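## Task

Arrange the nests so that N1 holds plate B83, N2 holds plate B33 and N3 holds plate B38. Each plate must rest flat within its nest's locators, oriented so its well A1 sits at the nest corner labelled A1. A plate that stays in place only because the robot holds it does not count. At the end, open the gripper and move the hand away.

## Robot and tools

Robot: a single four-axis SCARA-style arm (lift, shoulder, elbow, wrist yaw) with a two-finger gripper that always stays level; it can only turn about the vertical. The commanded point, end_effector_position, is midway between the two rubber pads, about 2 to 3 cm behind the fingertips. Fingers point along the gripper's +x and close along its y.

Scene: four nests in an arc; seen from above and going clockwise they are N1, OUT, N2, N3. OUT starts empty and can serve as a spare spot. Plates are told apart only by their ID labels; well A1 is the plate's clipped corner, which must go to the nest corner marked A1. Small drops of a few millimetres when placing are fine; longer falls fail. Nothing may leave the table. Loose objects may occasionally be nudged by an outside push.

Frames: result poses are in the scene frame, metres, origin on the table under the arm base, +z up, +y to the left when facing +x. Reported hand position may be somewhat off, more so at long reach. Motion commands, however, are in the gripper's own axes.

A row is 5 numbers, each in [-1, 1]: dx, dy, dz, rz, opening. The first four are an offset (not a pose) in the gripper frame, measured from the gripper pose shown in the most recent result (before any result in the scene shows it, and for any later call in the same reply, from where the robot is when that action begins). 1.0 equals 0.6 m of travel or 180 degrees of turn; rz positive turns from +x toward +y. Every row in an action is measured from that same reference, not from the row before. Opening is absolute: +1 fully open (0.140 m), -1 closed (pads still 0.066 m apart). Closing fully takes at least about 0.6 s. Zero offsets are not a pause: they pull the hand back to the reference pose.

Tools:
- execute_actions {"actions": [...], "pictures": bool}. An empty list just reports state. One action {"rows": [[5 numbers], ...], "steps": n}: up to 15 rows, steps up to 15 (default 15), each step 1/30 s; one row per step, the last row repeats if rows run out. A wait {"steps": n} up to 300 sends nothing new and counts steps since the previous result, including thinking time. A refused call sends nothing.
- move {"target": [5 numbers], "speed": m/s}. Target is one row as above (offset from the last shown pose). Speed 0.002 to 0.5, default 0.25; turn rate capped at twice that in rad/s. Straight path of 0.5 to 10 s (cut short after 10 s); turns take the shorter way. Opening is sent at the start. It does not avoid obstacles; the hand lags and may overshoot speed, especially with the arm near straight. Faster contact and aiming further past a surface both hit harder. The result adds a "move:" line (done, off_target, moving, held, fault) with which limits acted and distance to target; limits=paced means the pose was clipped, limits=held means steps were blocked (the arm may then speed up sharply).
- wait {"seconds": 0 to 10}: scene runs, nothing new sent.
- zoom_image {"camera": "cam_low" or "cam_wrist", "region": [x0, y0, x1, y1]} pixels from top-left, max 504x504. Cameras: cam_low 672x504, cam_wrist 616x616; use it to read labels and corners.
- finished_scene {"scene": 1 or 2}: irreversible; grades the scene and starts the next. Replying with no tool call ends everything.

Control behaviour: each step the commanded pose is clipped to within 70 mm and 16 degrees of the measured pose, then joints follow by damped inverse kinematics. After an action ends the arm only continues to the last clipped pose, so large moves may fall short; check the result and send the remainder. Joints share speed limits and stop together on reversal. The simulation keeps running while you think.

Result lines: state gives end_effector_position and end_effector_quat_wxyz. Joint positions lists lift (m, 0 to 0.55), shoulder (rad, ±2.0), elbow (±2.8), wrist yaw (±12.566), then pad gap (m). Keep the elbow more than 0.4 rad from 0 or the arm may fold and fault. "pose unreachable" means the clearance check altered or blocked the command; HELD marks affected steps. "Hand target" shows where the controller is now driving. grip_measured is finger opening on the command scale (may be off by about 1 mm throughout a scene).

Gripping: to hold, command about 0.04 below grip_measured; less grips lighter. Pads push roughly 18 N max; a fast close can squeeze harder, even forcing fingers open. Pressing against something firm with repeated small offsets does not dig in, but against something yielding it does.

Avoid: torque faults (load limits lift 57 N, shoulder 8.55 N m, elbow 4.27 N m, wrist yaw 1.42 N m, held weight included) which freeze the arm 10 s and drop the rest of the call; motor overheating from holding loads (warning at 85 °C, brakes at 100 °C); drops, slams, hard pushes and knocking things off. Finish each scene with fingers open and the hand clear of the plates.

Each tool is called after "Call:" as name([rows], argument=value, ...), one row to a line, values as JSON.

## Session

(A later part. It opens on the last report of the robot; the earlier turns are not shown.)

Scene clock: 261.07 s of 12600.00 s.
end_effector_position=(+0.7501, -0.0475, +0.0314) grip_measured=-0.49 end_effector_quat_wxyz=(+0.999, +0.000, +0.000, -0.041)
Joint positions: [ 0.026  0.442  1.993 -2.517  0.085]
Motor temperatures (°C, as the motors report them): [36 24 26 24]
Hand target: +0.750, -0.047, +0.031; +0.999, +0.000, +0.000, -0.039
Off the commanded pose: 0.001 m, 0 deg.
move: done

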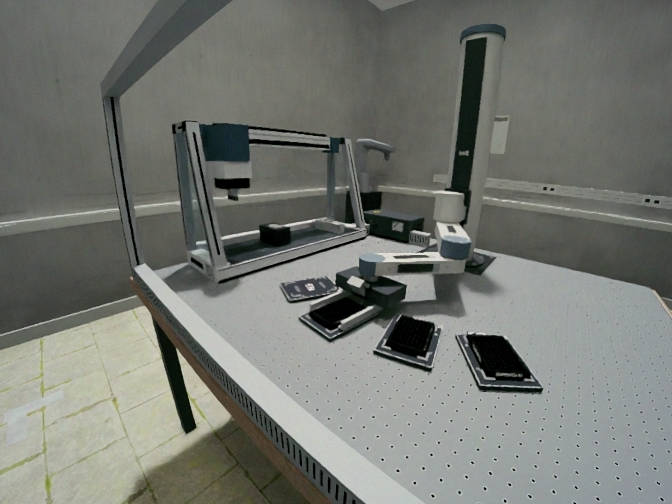

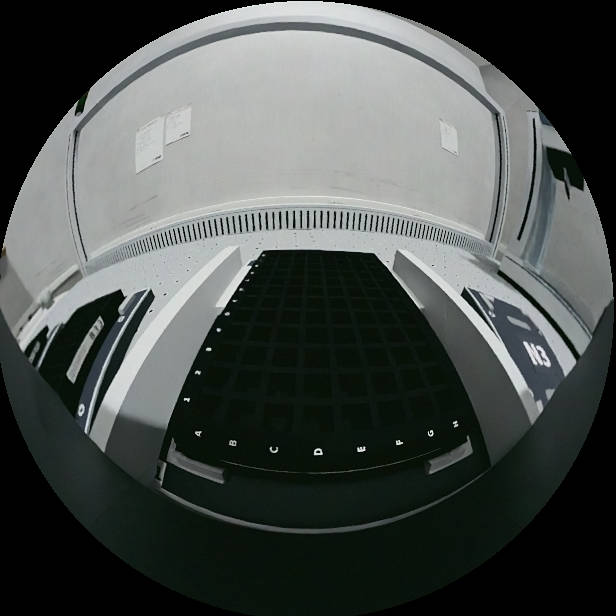

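Call:
move(target=[0, 0, 0.06, 0, -0.52], speed=0.2)

Call:
move(target=[-0.0797, -0.3025, 0, -0.105, -0.52], speed=0.4)

Scene clock: 271.73 s of 12600.00 s.
end_effector_position=(+0.7501, -0.0477, +0.0675) grip_measured=-0.49 end_effector_quat_wxyz=(+0.999, +0.000, +0.000, -0.041)
Joint positions: [ 0.062  0.442  1.993 -2.517  0.085]
Motor temperatures (°C, as the motors report them): [36 24 26 24]
Hand target: +0.750, -0.048, +0.067; +0.999, +0.000, +0.000, -0.041
Off the commanded pose: 0.000 m, 0 deg.
After step 90, 6.97 s passed at rest.
move: done

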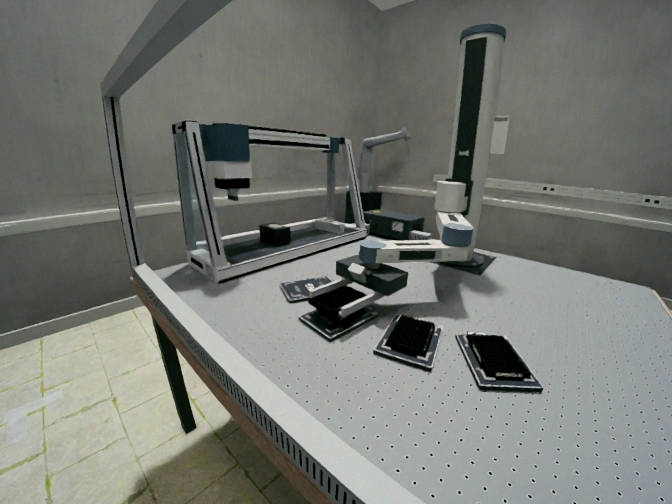

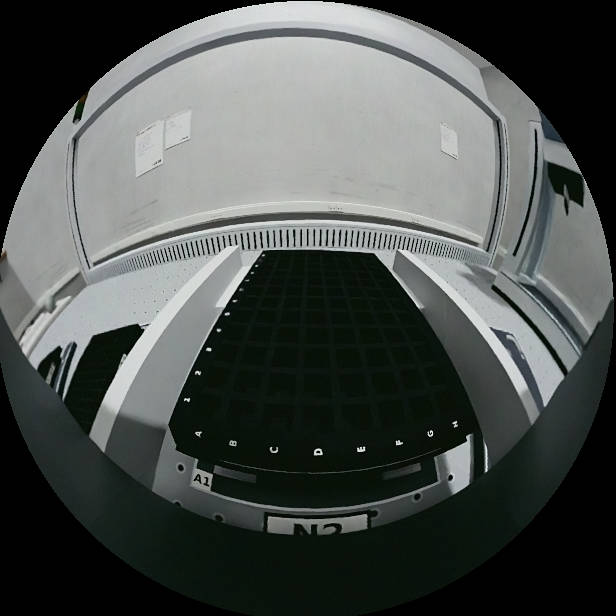

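Scene clock: 272.63 s of 12600.00 s.
end_effector_position=(+0.6873, -0.2248, +0.0675) grip_measured=-0.49 end_effector_quat_wxyz=(+0.979, +0.000, +0.000, -0.205)
Joint positions: [ 0.062  0.164  1.873 -2.45   0.085]
Motor temperatures (°C, as the motors report them): [36 24 26 24]
Hand target: +0.687, -0.225, +0.067; +0.979, +0.000, +0.000, -0.205
Off the commanded pose: 0.000 m, 0 deg.
move: done

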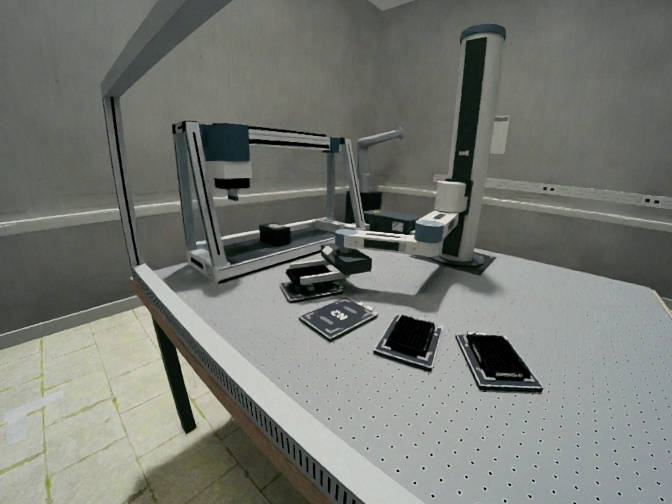

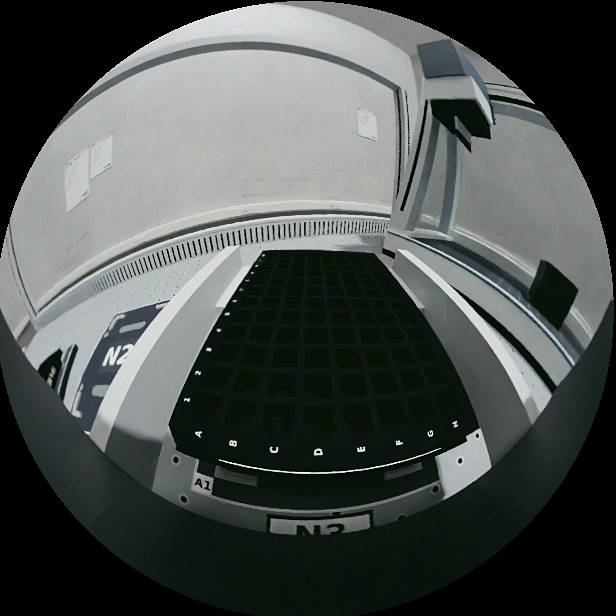

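Call:
move(target=[0, 0, -0.045, 0.008, -0.52], speed=0.08)

Scene clock: 276.97 s of 12600.00 s.
end_effector_position=(+0.6873, -0.2248, +0.0404) grip_measured=-0.49 end_effector_quat_wxyz=(+0.981, +0.000, +0.000, -0.193)
Joint positions: [ 0.035  0.156  1.873 -2.417  0.085]
Motor temperatures (°C, as the motors report them): [36 24 26 24]
Hand target: +0.687, -0.225, +0.040; +0.981, +0.000, +0.000, -0.193
Off the commanded pose: 0.000 m, 0 deg.
After step 90, 0.63 s passed at rest.
move: done

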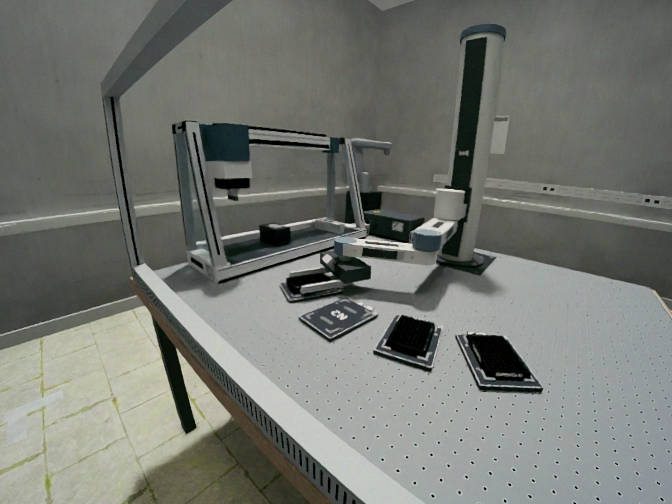

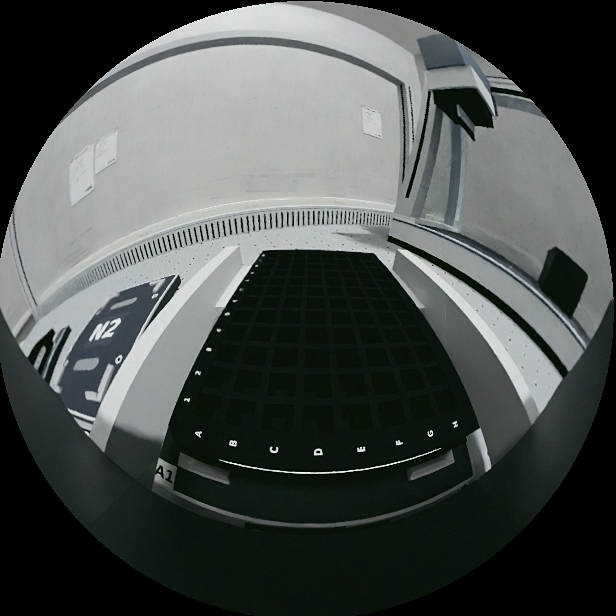

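Call:
move(target=[0, 0, -0.008, 0, -0.52], speed=0.03)

Call:
move(target=[0, 0, 0, 0, 0.3], speed=0.05)

Call:
move(target=[0, 0, 0.06, 0, 0.3], speed=0.3)

Scene clock: 284.33 s of 12600.00 s.
end_effector_position=(+0.6873, -0.2248, +0.0356) grip_measured=-0.49 end_effector_quat_wxyz=(+0.981, +0.000, +0.000, -0.193)
Joint positions: [ 0.031  0.156  1.873 -2.417  0.085]
Motor temperatures (°C, as the motors report them): [36 24 26 24]
Hand target: +0.687, -0.225, +0.036; +0.981, +0.000, +0.000, -0.193
Off the commanded pose: 0.000 m, 0 deg.
After step 90, 3.67 s passed at rest.
move: done

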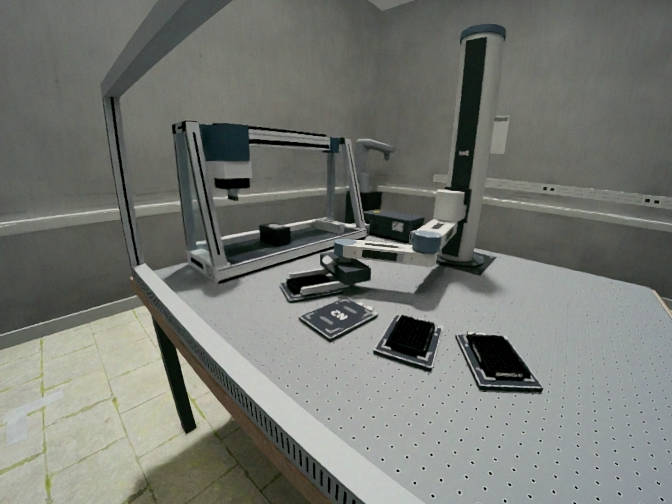

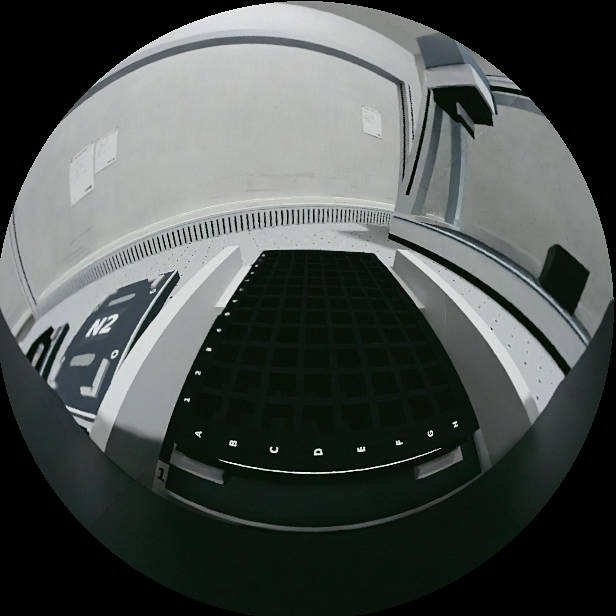

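Scene clock: 284.83 s of 12600.00 s.
end_effector_position=(+0.6873, -0.2248, +0.0356) grip_measured=+0.30 end_effector_quat_wxyz=(+0.981, +0.000, +0.000, -0.193)
Joint positions: [ 0.031  0.156  1.873 -2.417  0.114]
Motor temperatures (°C, as the motors report them): [36 24 26 24]
Hand target: +0.687, -0.225, +0.036; +0.981, +0.000, +0.000, -0.193
Off the commanded pose: 0.000 m, 0 deg.
move: done

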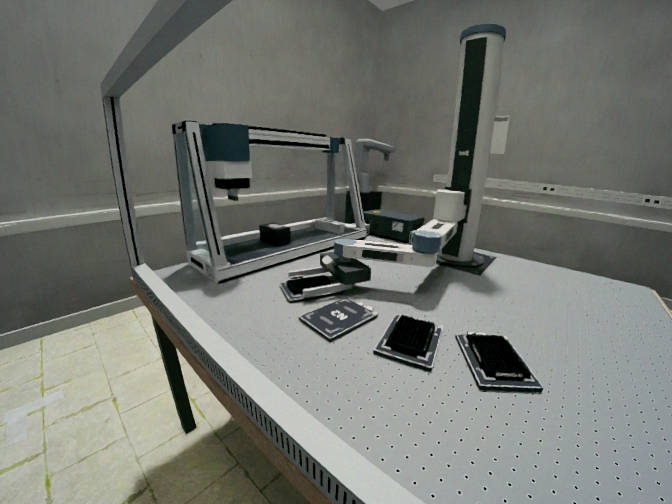

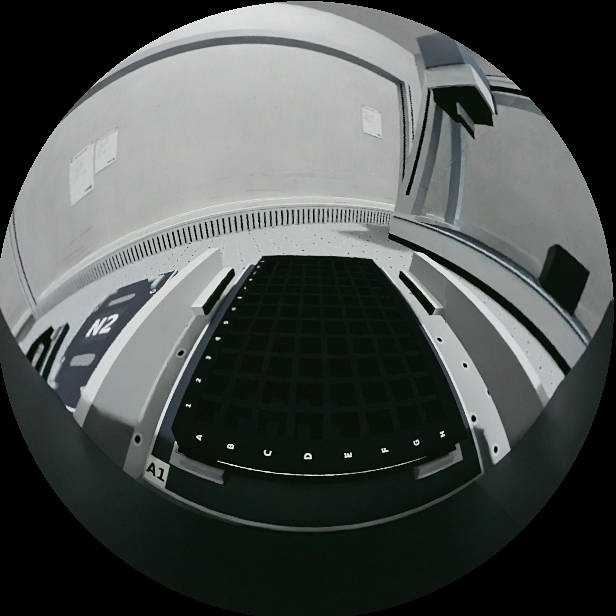

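Scene clock: 285.53 s of 12600.00 s.
end_effector_position=(+0.6873, -0.2248, +0.0717) grip_measured=+0.30 end_effector_quat_wxyz=(+0.981, +0.000, +0.000, -0.193)
Joint positions: [ 0.067  0.156  1.873 -2.417  0.114]
Motor temperatures (°C, as the motors report them): [36 24 26 24]
Hand target: +0.687, -0.225, +0.072; +0.981, +0.000, +0.000, -0.193
Off the commanded pose: 0.000 m, 0 deg.
move: done

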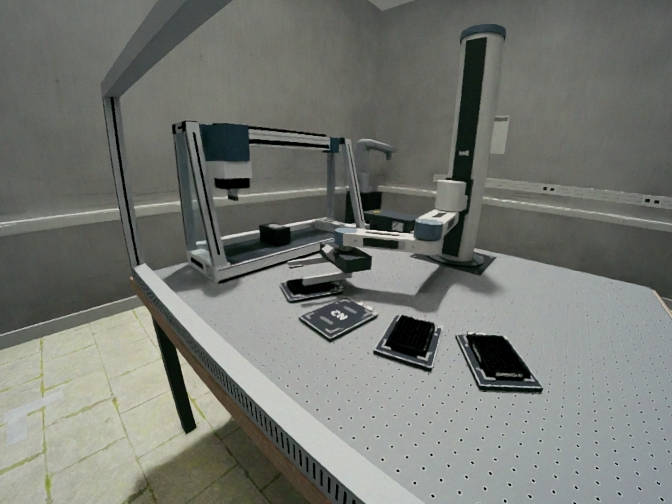

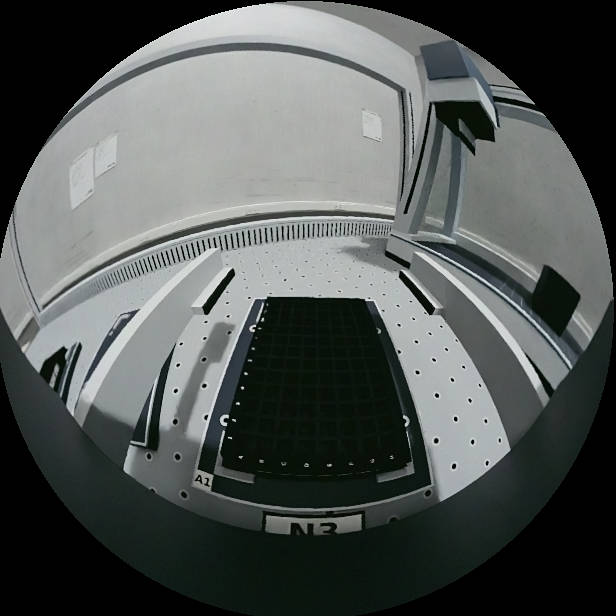

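Call:
move(target=[-0.1932, 0.5802, 0, 0.2067, 0.3], speed=0.5)

Call:
move(target=[0, 0, -0.066, 0, 0.3], speed=0.15)

Scene clock: 294.77 s of 12600.00 s.
end_effector_position=(+0.7118, +0.1414, +0.0717) grip_measured=+0.30 end_effector_quat_wxyz=(+0.991, +0.000, +0.000, +0.130)
Joint positions: [ 0.067  0.847  1.844 -2.429  0.114]
Motor temperatures (°C, as the motors report them): [36 24 26 24]
Hand target: +0.712, +0.141, +0.072; +0.991, +0.000, +0.000, +0.130
Off the commanded pose: 0.000 m, 0 deg.
After step 90, 4.93 s passed at rest.
move: done; limits=paced

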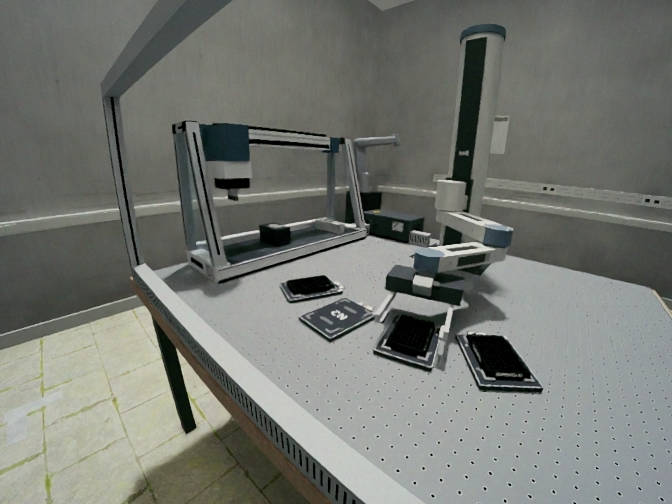

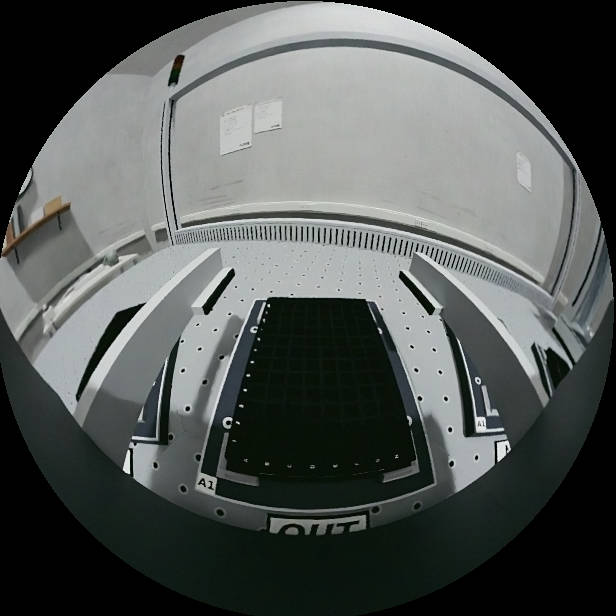

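Scene clock: 295.47 s of 12600.00 s.
end_effector_position=(+0.7118, +0.1414, +0.0320) grip_measured=+0.30 end_effector_quat_wxyz=(+0.991, +0.000, +0.000, +0.130)
Joint positions: [ 0.027  0.847  1.844 -2.429  0.114]
Motor temperatures (°C, as the motors report them): [36 24 26 24]
Hand target: +0.712, +0.141, +0.032; +0.991, +0.000, +0.000, +0.130
Off the commanded pose: 0.000 m, 0 deg.
move: done

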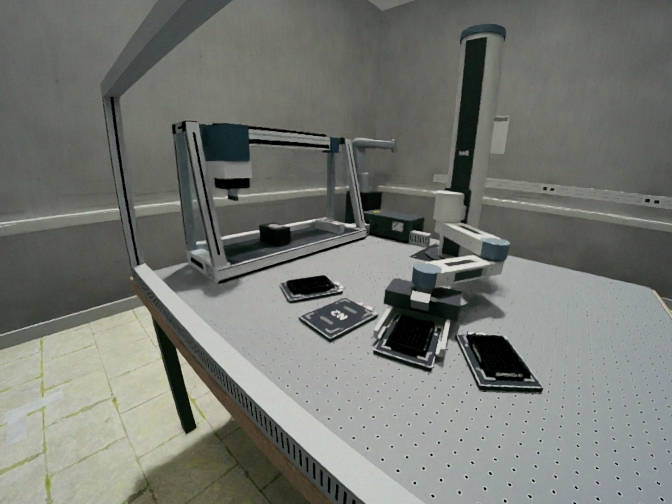

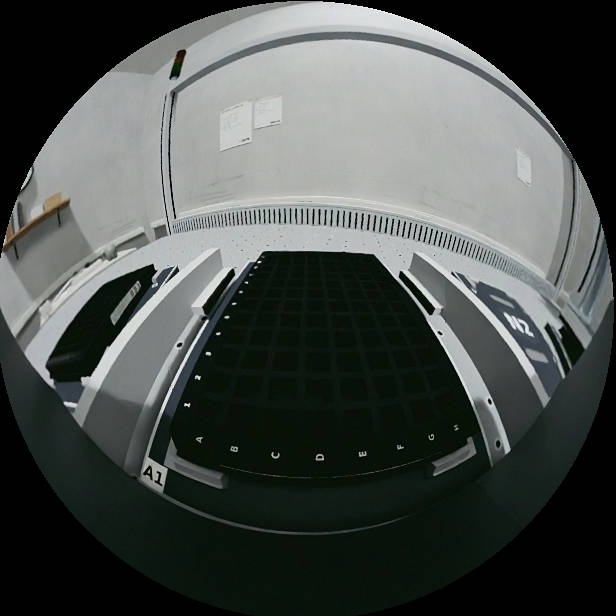

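Call:
move(target=[0, 0, 0, 0, -0.52], speed=0.05)

Call:
move(target=[0, 0, 0.06, 0, -0.52], speed=0.2)

Call:
move(target=[-0.0197, -0.3205, 0, -0.109, -0.52], speed=0.4)

Scene clock: 306.23 s of 12600.00 s.
end_effector_position=(+0.7118, +0.1410, +0.0326) grip_measured=-0.42 end_effector_quat_wxyz=(+0.992, +0.000, +0.000, +0.130)
Joint positions: [ 0.028  0.846  1.844 -2.43   0.087]
Motor temperatures (°C, as the motors report them): [36 24 26 24]
Hand target: +0.712, +0.141, +0.032; +0.991, +0.000, +0.000, +0.130
Off the commanded pose: 0.001 m, 0 deg.
After step 90, 7.07 s passed at rest.
move: done

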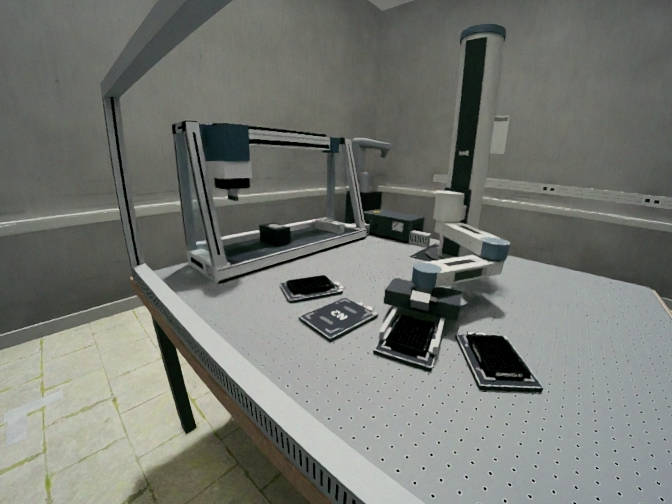

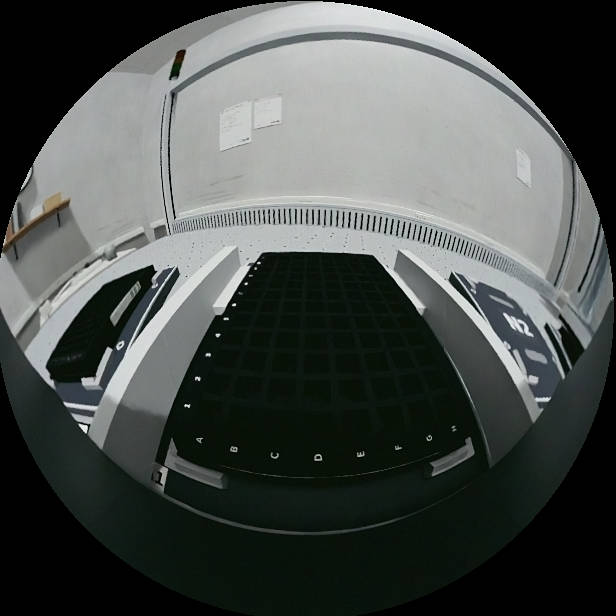

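Scene clock: 306.93 s of 12600.00 s.
end_effector_position=(+0.7118, +0.1411, +0.0686) grip_measured=-0.52 end_effector_quat_wxyz=(+0.992, +0.000, +0.000, +0.130)
Joint positions: [ 0.064  0.846  1.844 -2.43   0.084]
Motor temperatures (°C, as the motors report them): [36 24 26 24]
Hand target: +0.712, +0.141, +0.069; +0.992, +0.000, +0.000, +0.130
Off the commanded pose: 0.000 m, 0 deg.
move: done

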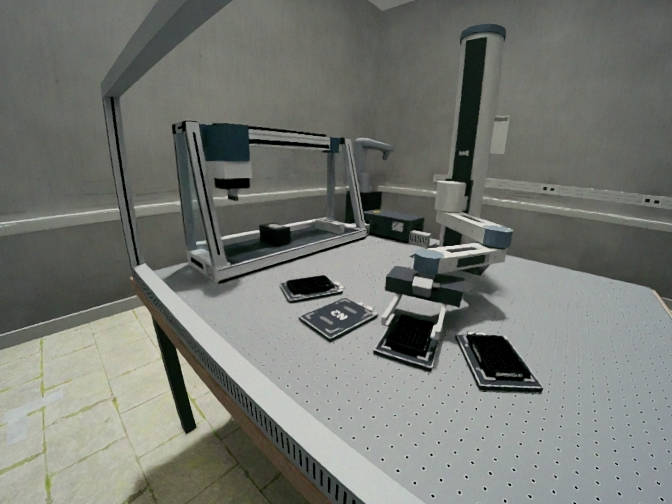

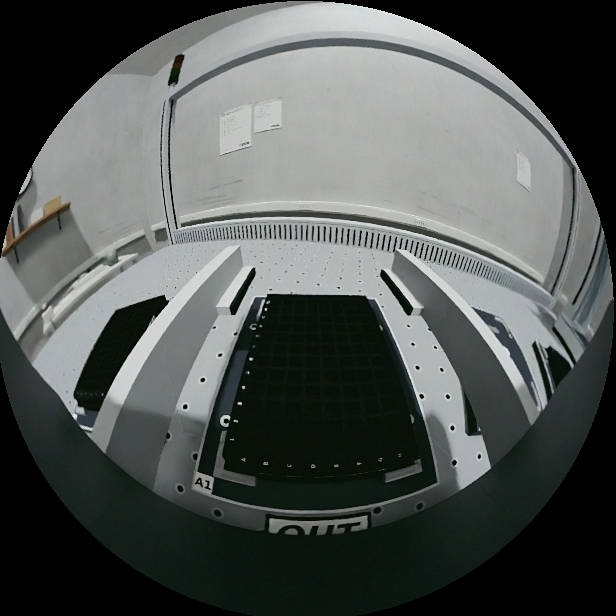

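Scene clock: 307.90 s of 12600.00 s.
end_effector_position=(+0.7498, -0.0479, +0.0686) grip_measured=-0.52 end_effector_quat_wxyz=(+0.999, +0.000, +0.000, -0.041)
Joint positions: [ 0.064  0.442  1.991 -2.515  0.084]
Motor temperatures (°C, as the motors report them): [36 24 26 24]
Hand target: +0.750, -0.048, +0.069; +0.999, +0.000, +0.000, -0.041
Off the commanded pose: 0.000 m, 0 deg.
move: done

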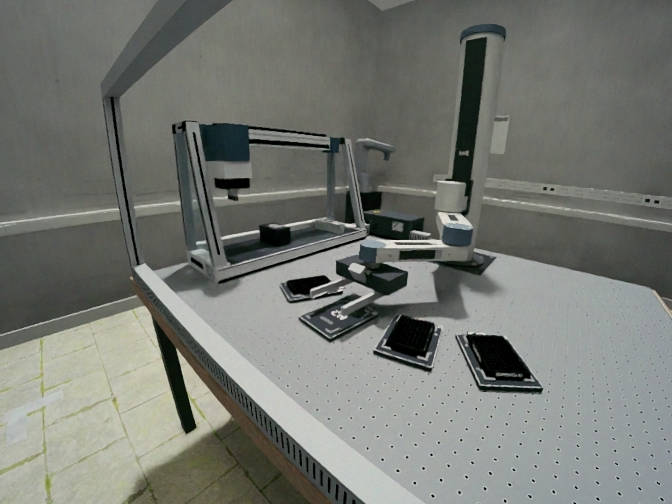

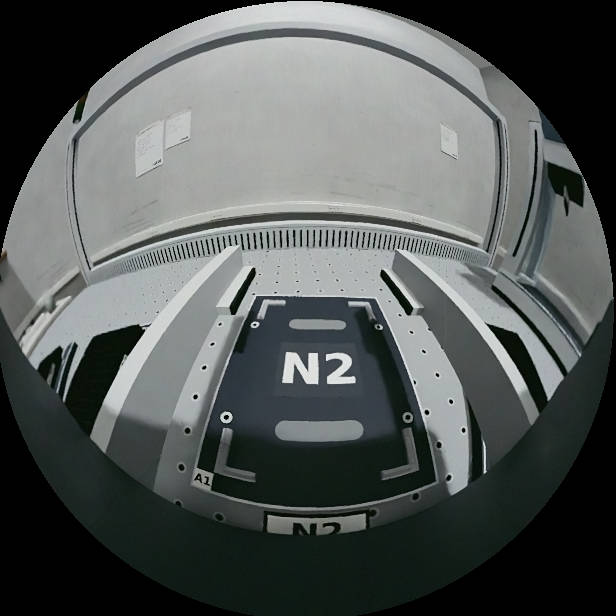

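Call:
move(target=[-0.089, 0.3088, 0, 0.109, 0.3], speed=0.4)

Call:
move(target=[0, 0, -0.065, 0, 0.3], speed=0.1)

Call:
move(target=[0, 0, 0, 0, -0.52], speed=0.05)

Scene clock: 320.90 s of 12600.00 s.
end_effector_position=(+0.7118, +0.1413, +0.0686) grip_measured=+0.30 end_effector_quat_wxyz=(+0.992, +0.000, +0.000, +0.130)
Joint positions: [ 0.064  0.847  1.844 -2.43   0.114]
Motor temperatures (°C, as the motors report them): [36 24 26 24]
Hand target: +0.712, +0.141, +0.069; +0.992, +0.000, +0.000, +0.130
Off the commanded pose: 0.000 m, 0 deg.
After step 90, 9.07 s passed at rest.
move: done

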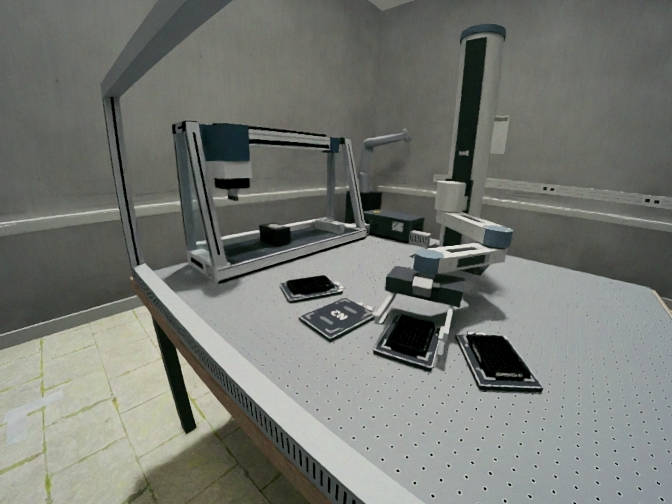

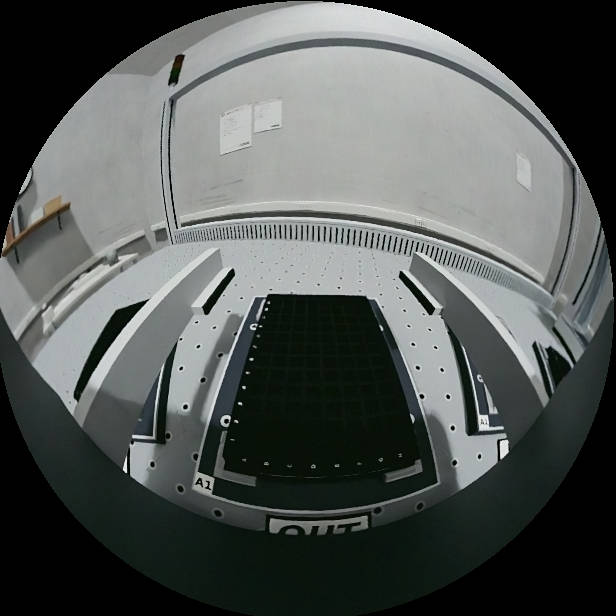

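Scene clock: 321.63 s of 12600.00 s.
end_effector_position=(+0.7118, +0.1413, +0.0296) grip_measured=+0.30 end_effector_quat_wxyz=(+0.992, +0.000, +0.000, +0.130)
Joint positions: [ 0.025  0.847  1.844 -2.43   0.114]
Motor temperatures (°C, as the motors report them): [36 24 26 24]
Hand target: +0.712, +0.141, +0.030; +0.992, +0.000, +0.000, +0.130
Off the commanded pose: 0.000 m, 0 deg.
move: done

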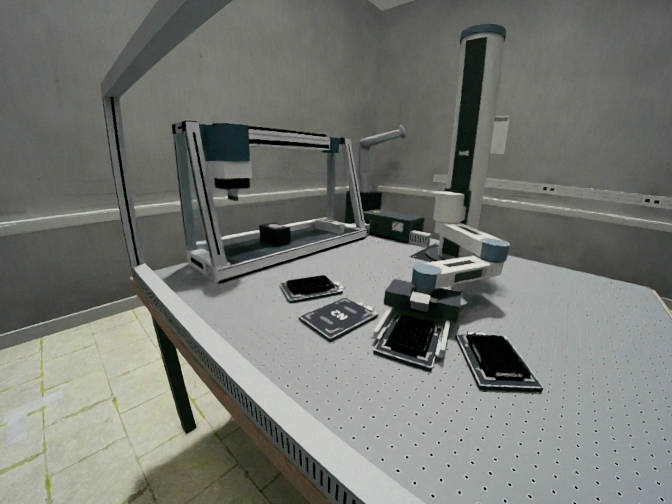

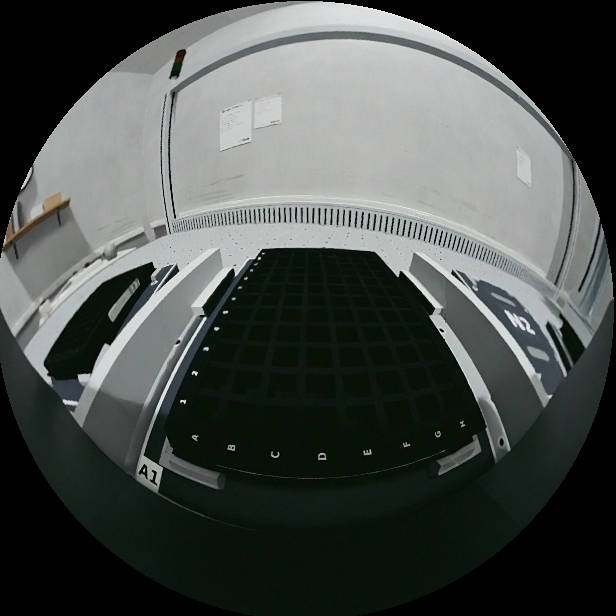

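Scene clock: 322.13 s of 12600.00 s.
end_effector_position=(+0.7120, +0.1406, +0.0296) grip_measured=-0.28 end_effector_quat_wxyz=(+0.992, +0.000, +0.000, +0.129)
Joint positions: [ 0.025  0.846  1.844 -2.432  0.093]
Motor temperatures (°C, as the motors report them): [36 24 26 24]
Hand target: +0.712, +0.141, +0.030; +0.992, +0.000, +0.000, +0.130
Off the commanded pose: 0.001 m, 0 deg.
move: done

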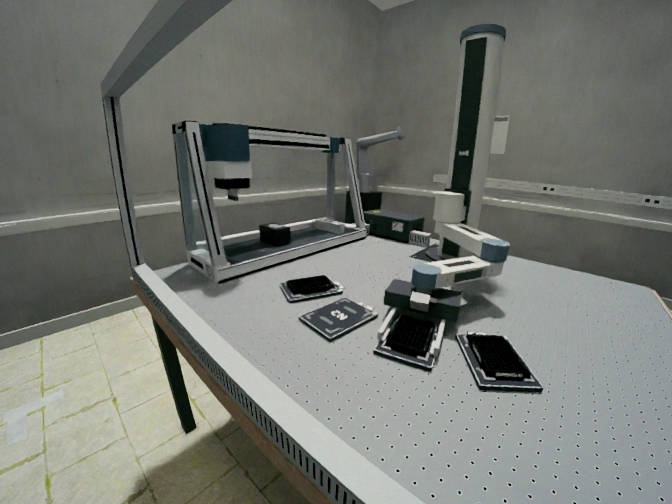

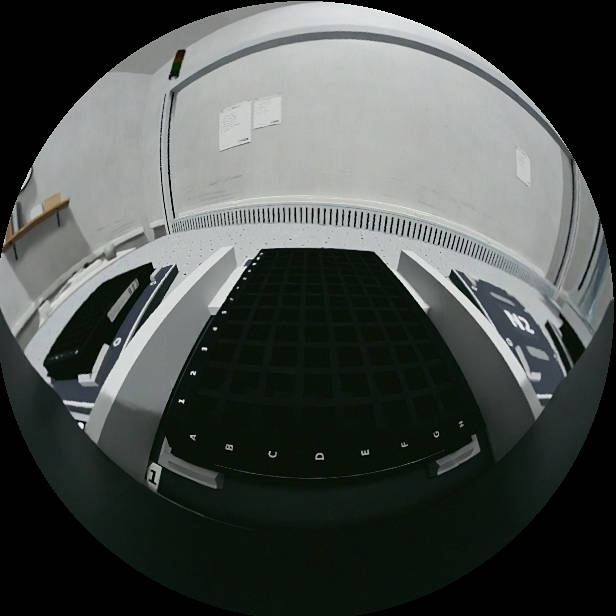

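Call:
move(target=[0, 0, 0.003, 0, -0.52], speed=0.01)

Scene clock: 328.90 s of 12600.00 s.
end_effector_position=(+0.7119, +0.1410, +0.0312) grip_measured=-0.30 end_effector_quat_wxyz=(+0.992, +0.000, +0.000, +0.129)
Joint positions: [ 0.026  0.846  1.845 -2.431  0.092]
Motor temperatures (°C, as the motors report them): [36 24 26 24]
Hand target: +0.712, +0.141, +0.031; +0.992, +0.000, +0.000, +0.129
Off the commanded pose: 0.000 m, 0 deg.
After step 90, 3.07 s passed at rest.
move: done

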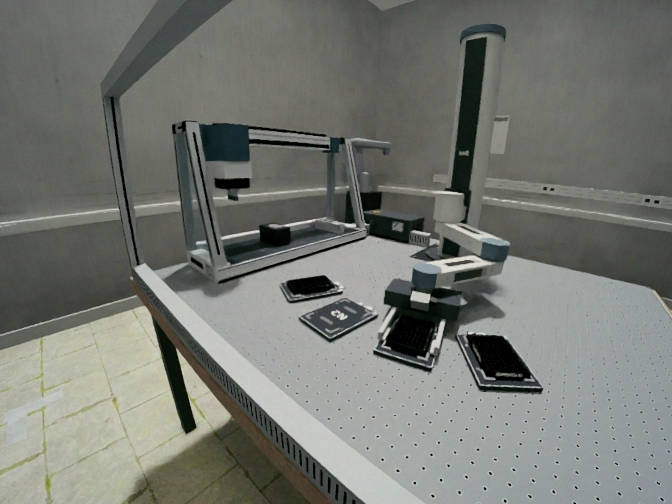

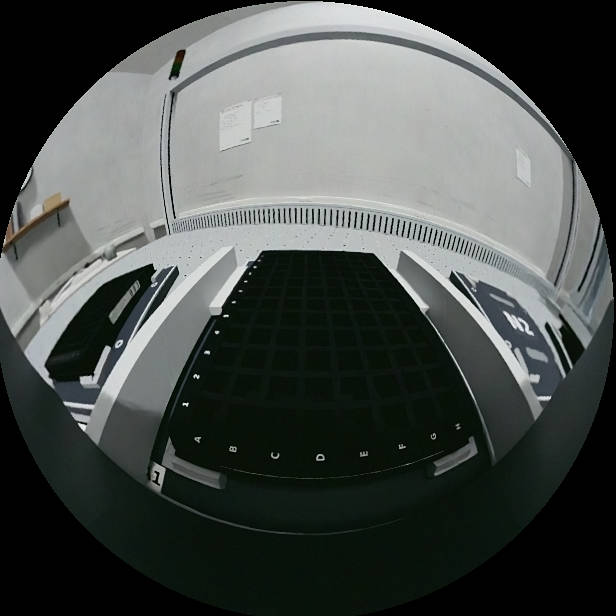

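Call:
move(target=[0.025, 0, -0.003, 0, 0.0], speed=0.05)

Call:
move(target=[0, 0, 0, 0, -0.52], speed=0.05)

Scene clock: 339.17 s of 12600.00 s.
end_effector_position=(+0.7264, +0.1449, +0.0295) grip_measured=+0.00 end_effector_quat_wxyz=(+0.992, +0.000, +0.000, +0.129)
Joint positions: [ 0.024  0.802  1.944 -2.487  0.103]
Motor temperatures (°C, as the motors report them): [37 24 26 24]
Hand target: +0.726, +0.145, +0.029; +0.992, +0.000, +0.000, +0.129
Off the commanded pose: 0.000 m, 0 deg.
After step 90, 6.57 s passed at rest.
move: done

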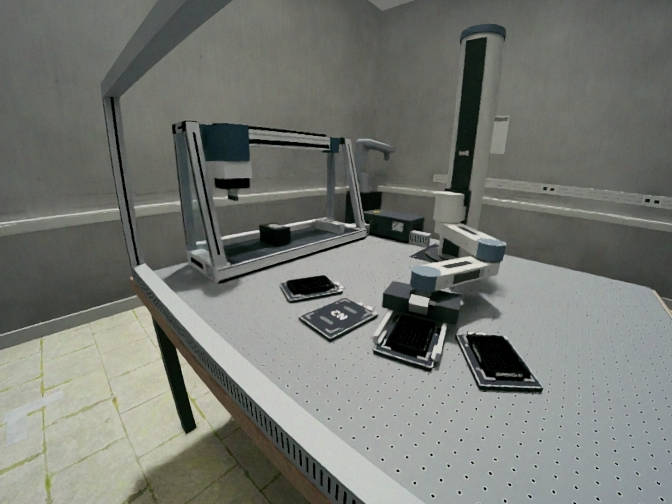

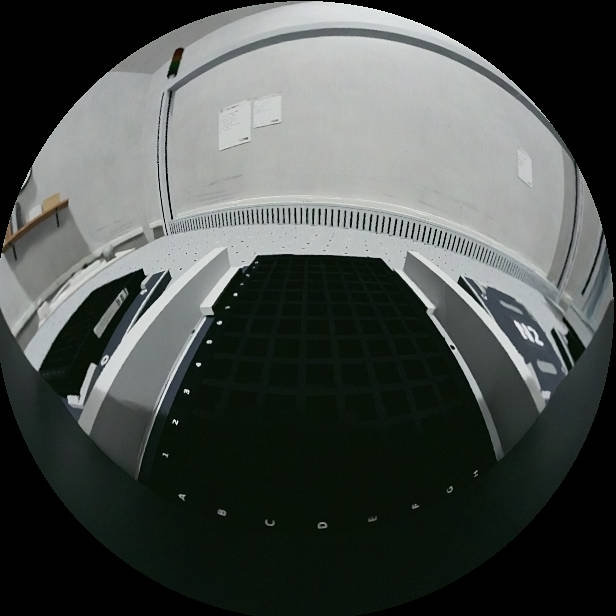

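Scene clock: 339.67 s of 12600.00 s.
end_effector_position=(+0.7264, +0.1448, +0.0295) grip_measured=-0.20 end_effector_quat_wxyz=(+0.992, +0.000, +0.000, +0.129)
Joint positions: [ 0.024  0.802  1.944 -2.487  0.096]
Motor temperatures (°C, as the motors report them): [37 24 26 24]
Hand target: +0.726, +0.145, +0.029; +0.992, +0.000, +0.000, +0.129
Off the commanded pose: 0.000 m, 0 deg.
move: done

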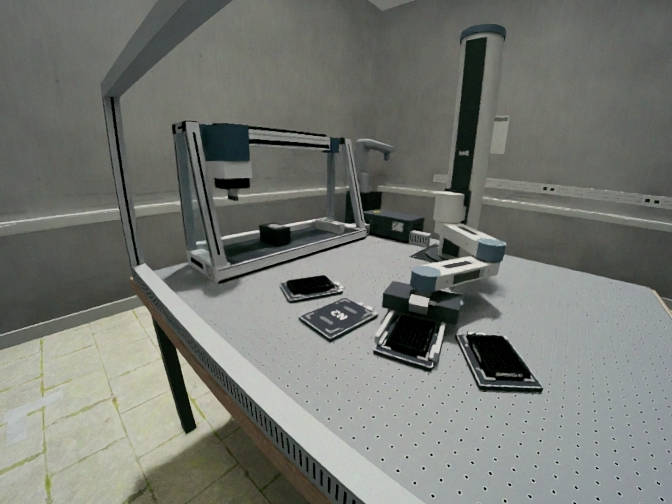

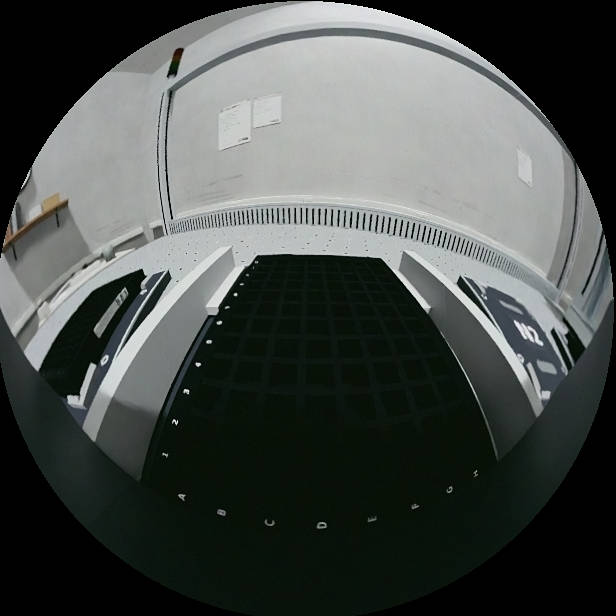

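Call:
move(target=[-0.04, 0, 0.002, 0, 0.0], speed=0.05)

Call:
move(target=[0, 0, 0, 0, -0.52], speed=0.05)

Scene clock: 347.63 s of 12600.00 s.
end_effector_position=(+0.7032, +0.1386, +0.0306) grip_measured=+0.00 end_effector_quat_wxyz=(+0.992, +0.000, +0.000, +0.129)
Joint positions: [ 0.026  0.871  1.788 -2.4    0.103]
Motor temperatures (°C, as the motors report them): [37 24 26 24]
Hand target: +0.703, +0.139, +0.031; +0.992, +0.000, +0.000, +0.129
Off the commanded pose: 0.000 m, 0 deg.
After step 90, 4.23 s passed at rest.
move: done

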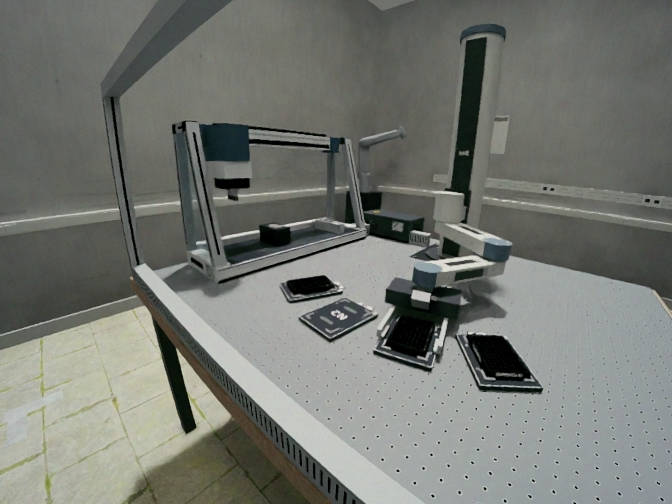

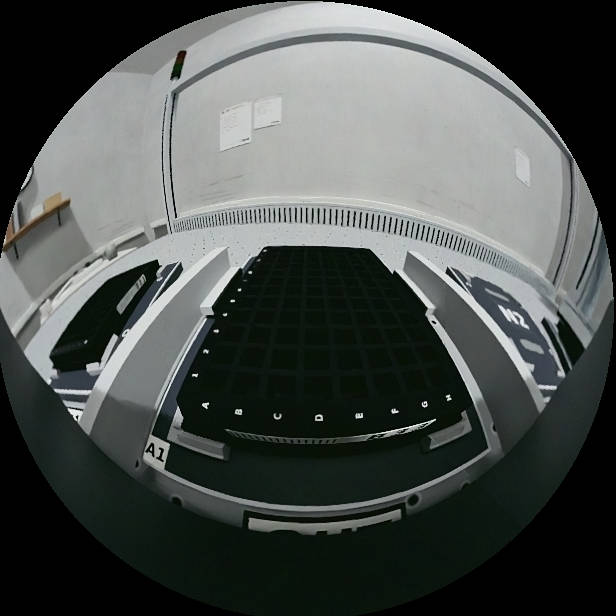

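Scene clock: 348.13 s of 12600.00 s.
end_effector_position=(+0.7032, +0.1391, +0.0306) grip_measured=-0.49 end_effector_quat_wxyz=(+0.992, +0.000, +0.000, +0.130)
Joint positions: [ 0.026  0.871  1.788 -2.399  0.085]
Motor temperatures (°C, as the motors report them): [37 24 26 24]
Hand target: +0.703, +0.139, +0.031; +0.992, +0.000, +0.000, +0.129
Off the commanded pose: 0.000 m, 0 deg.
move: done

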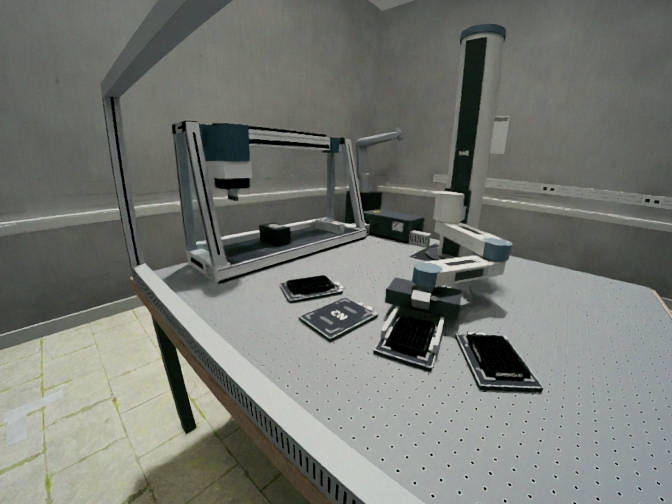

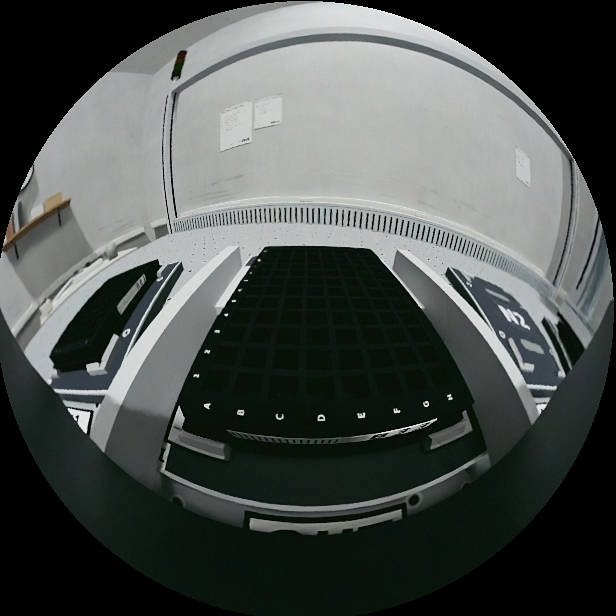

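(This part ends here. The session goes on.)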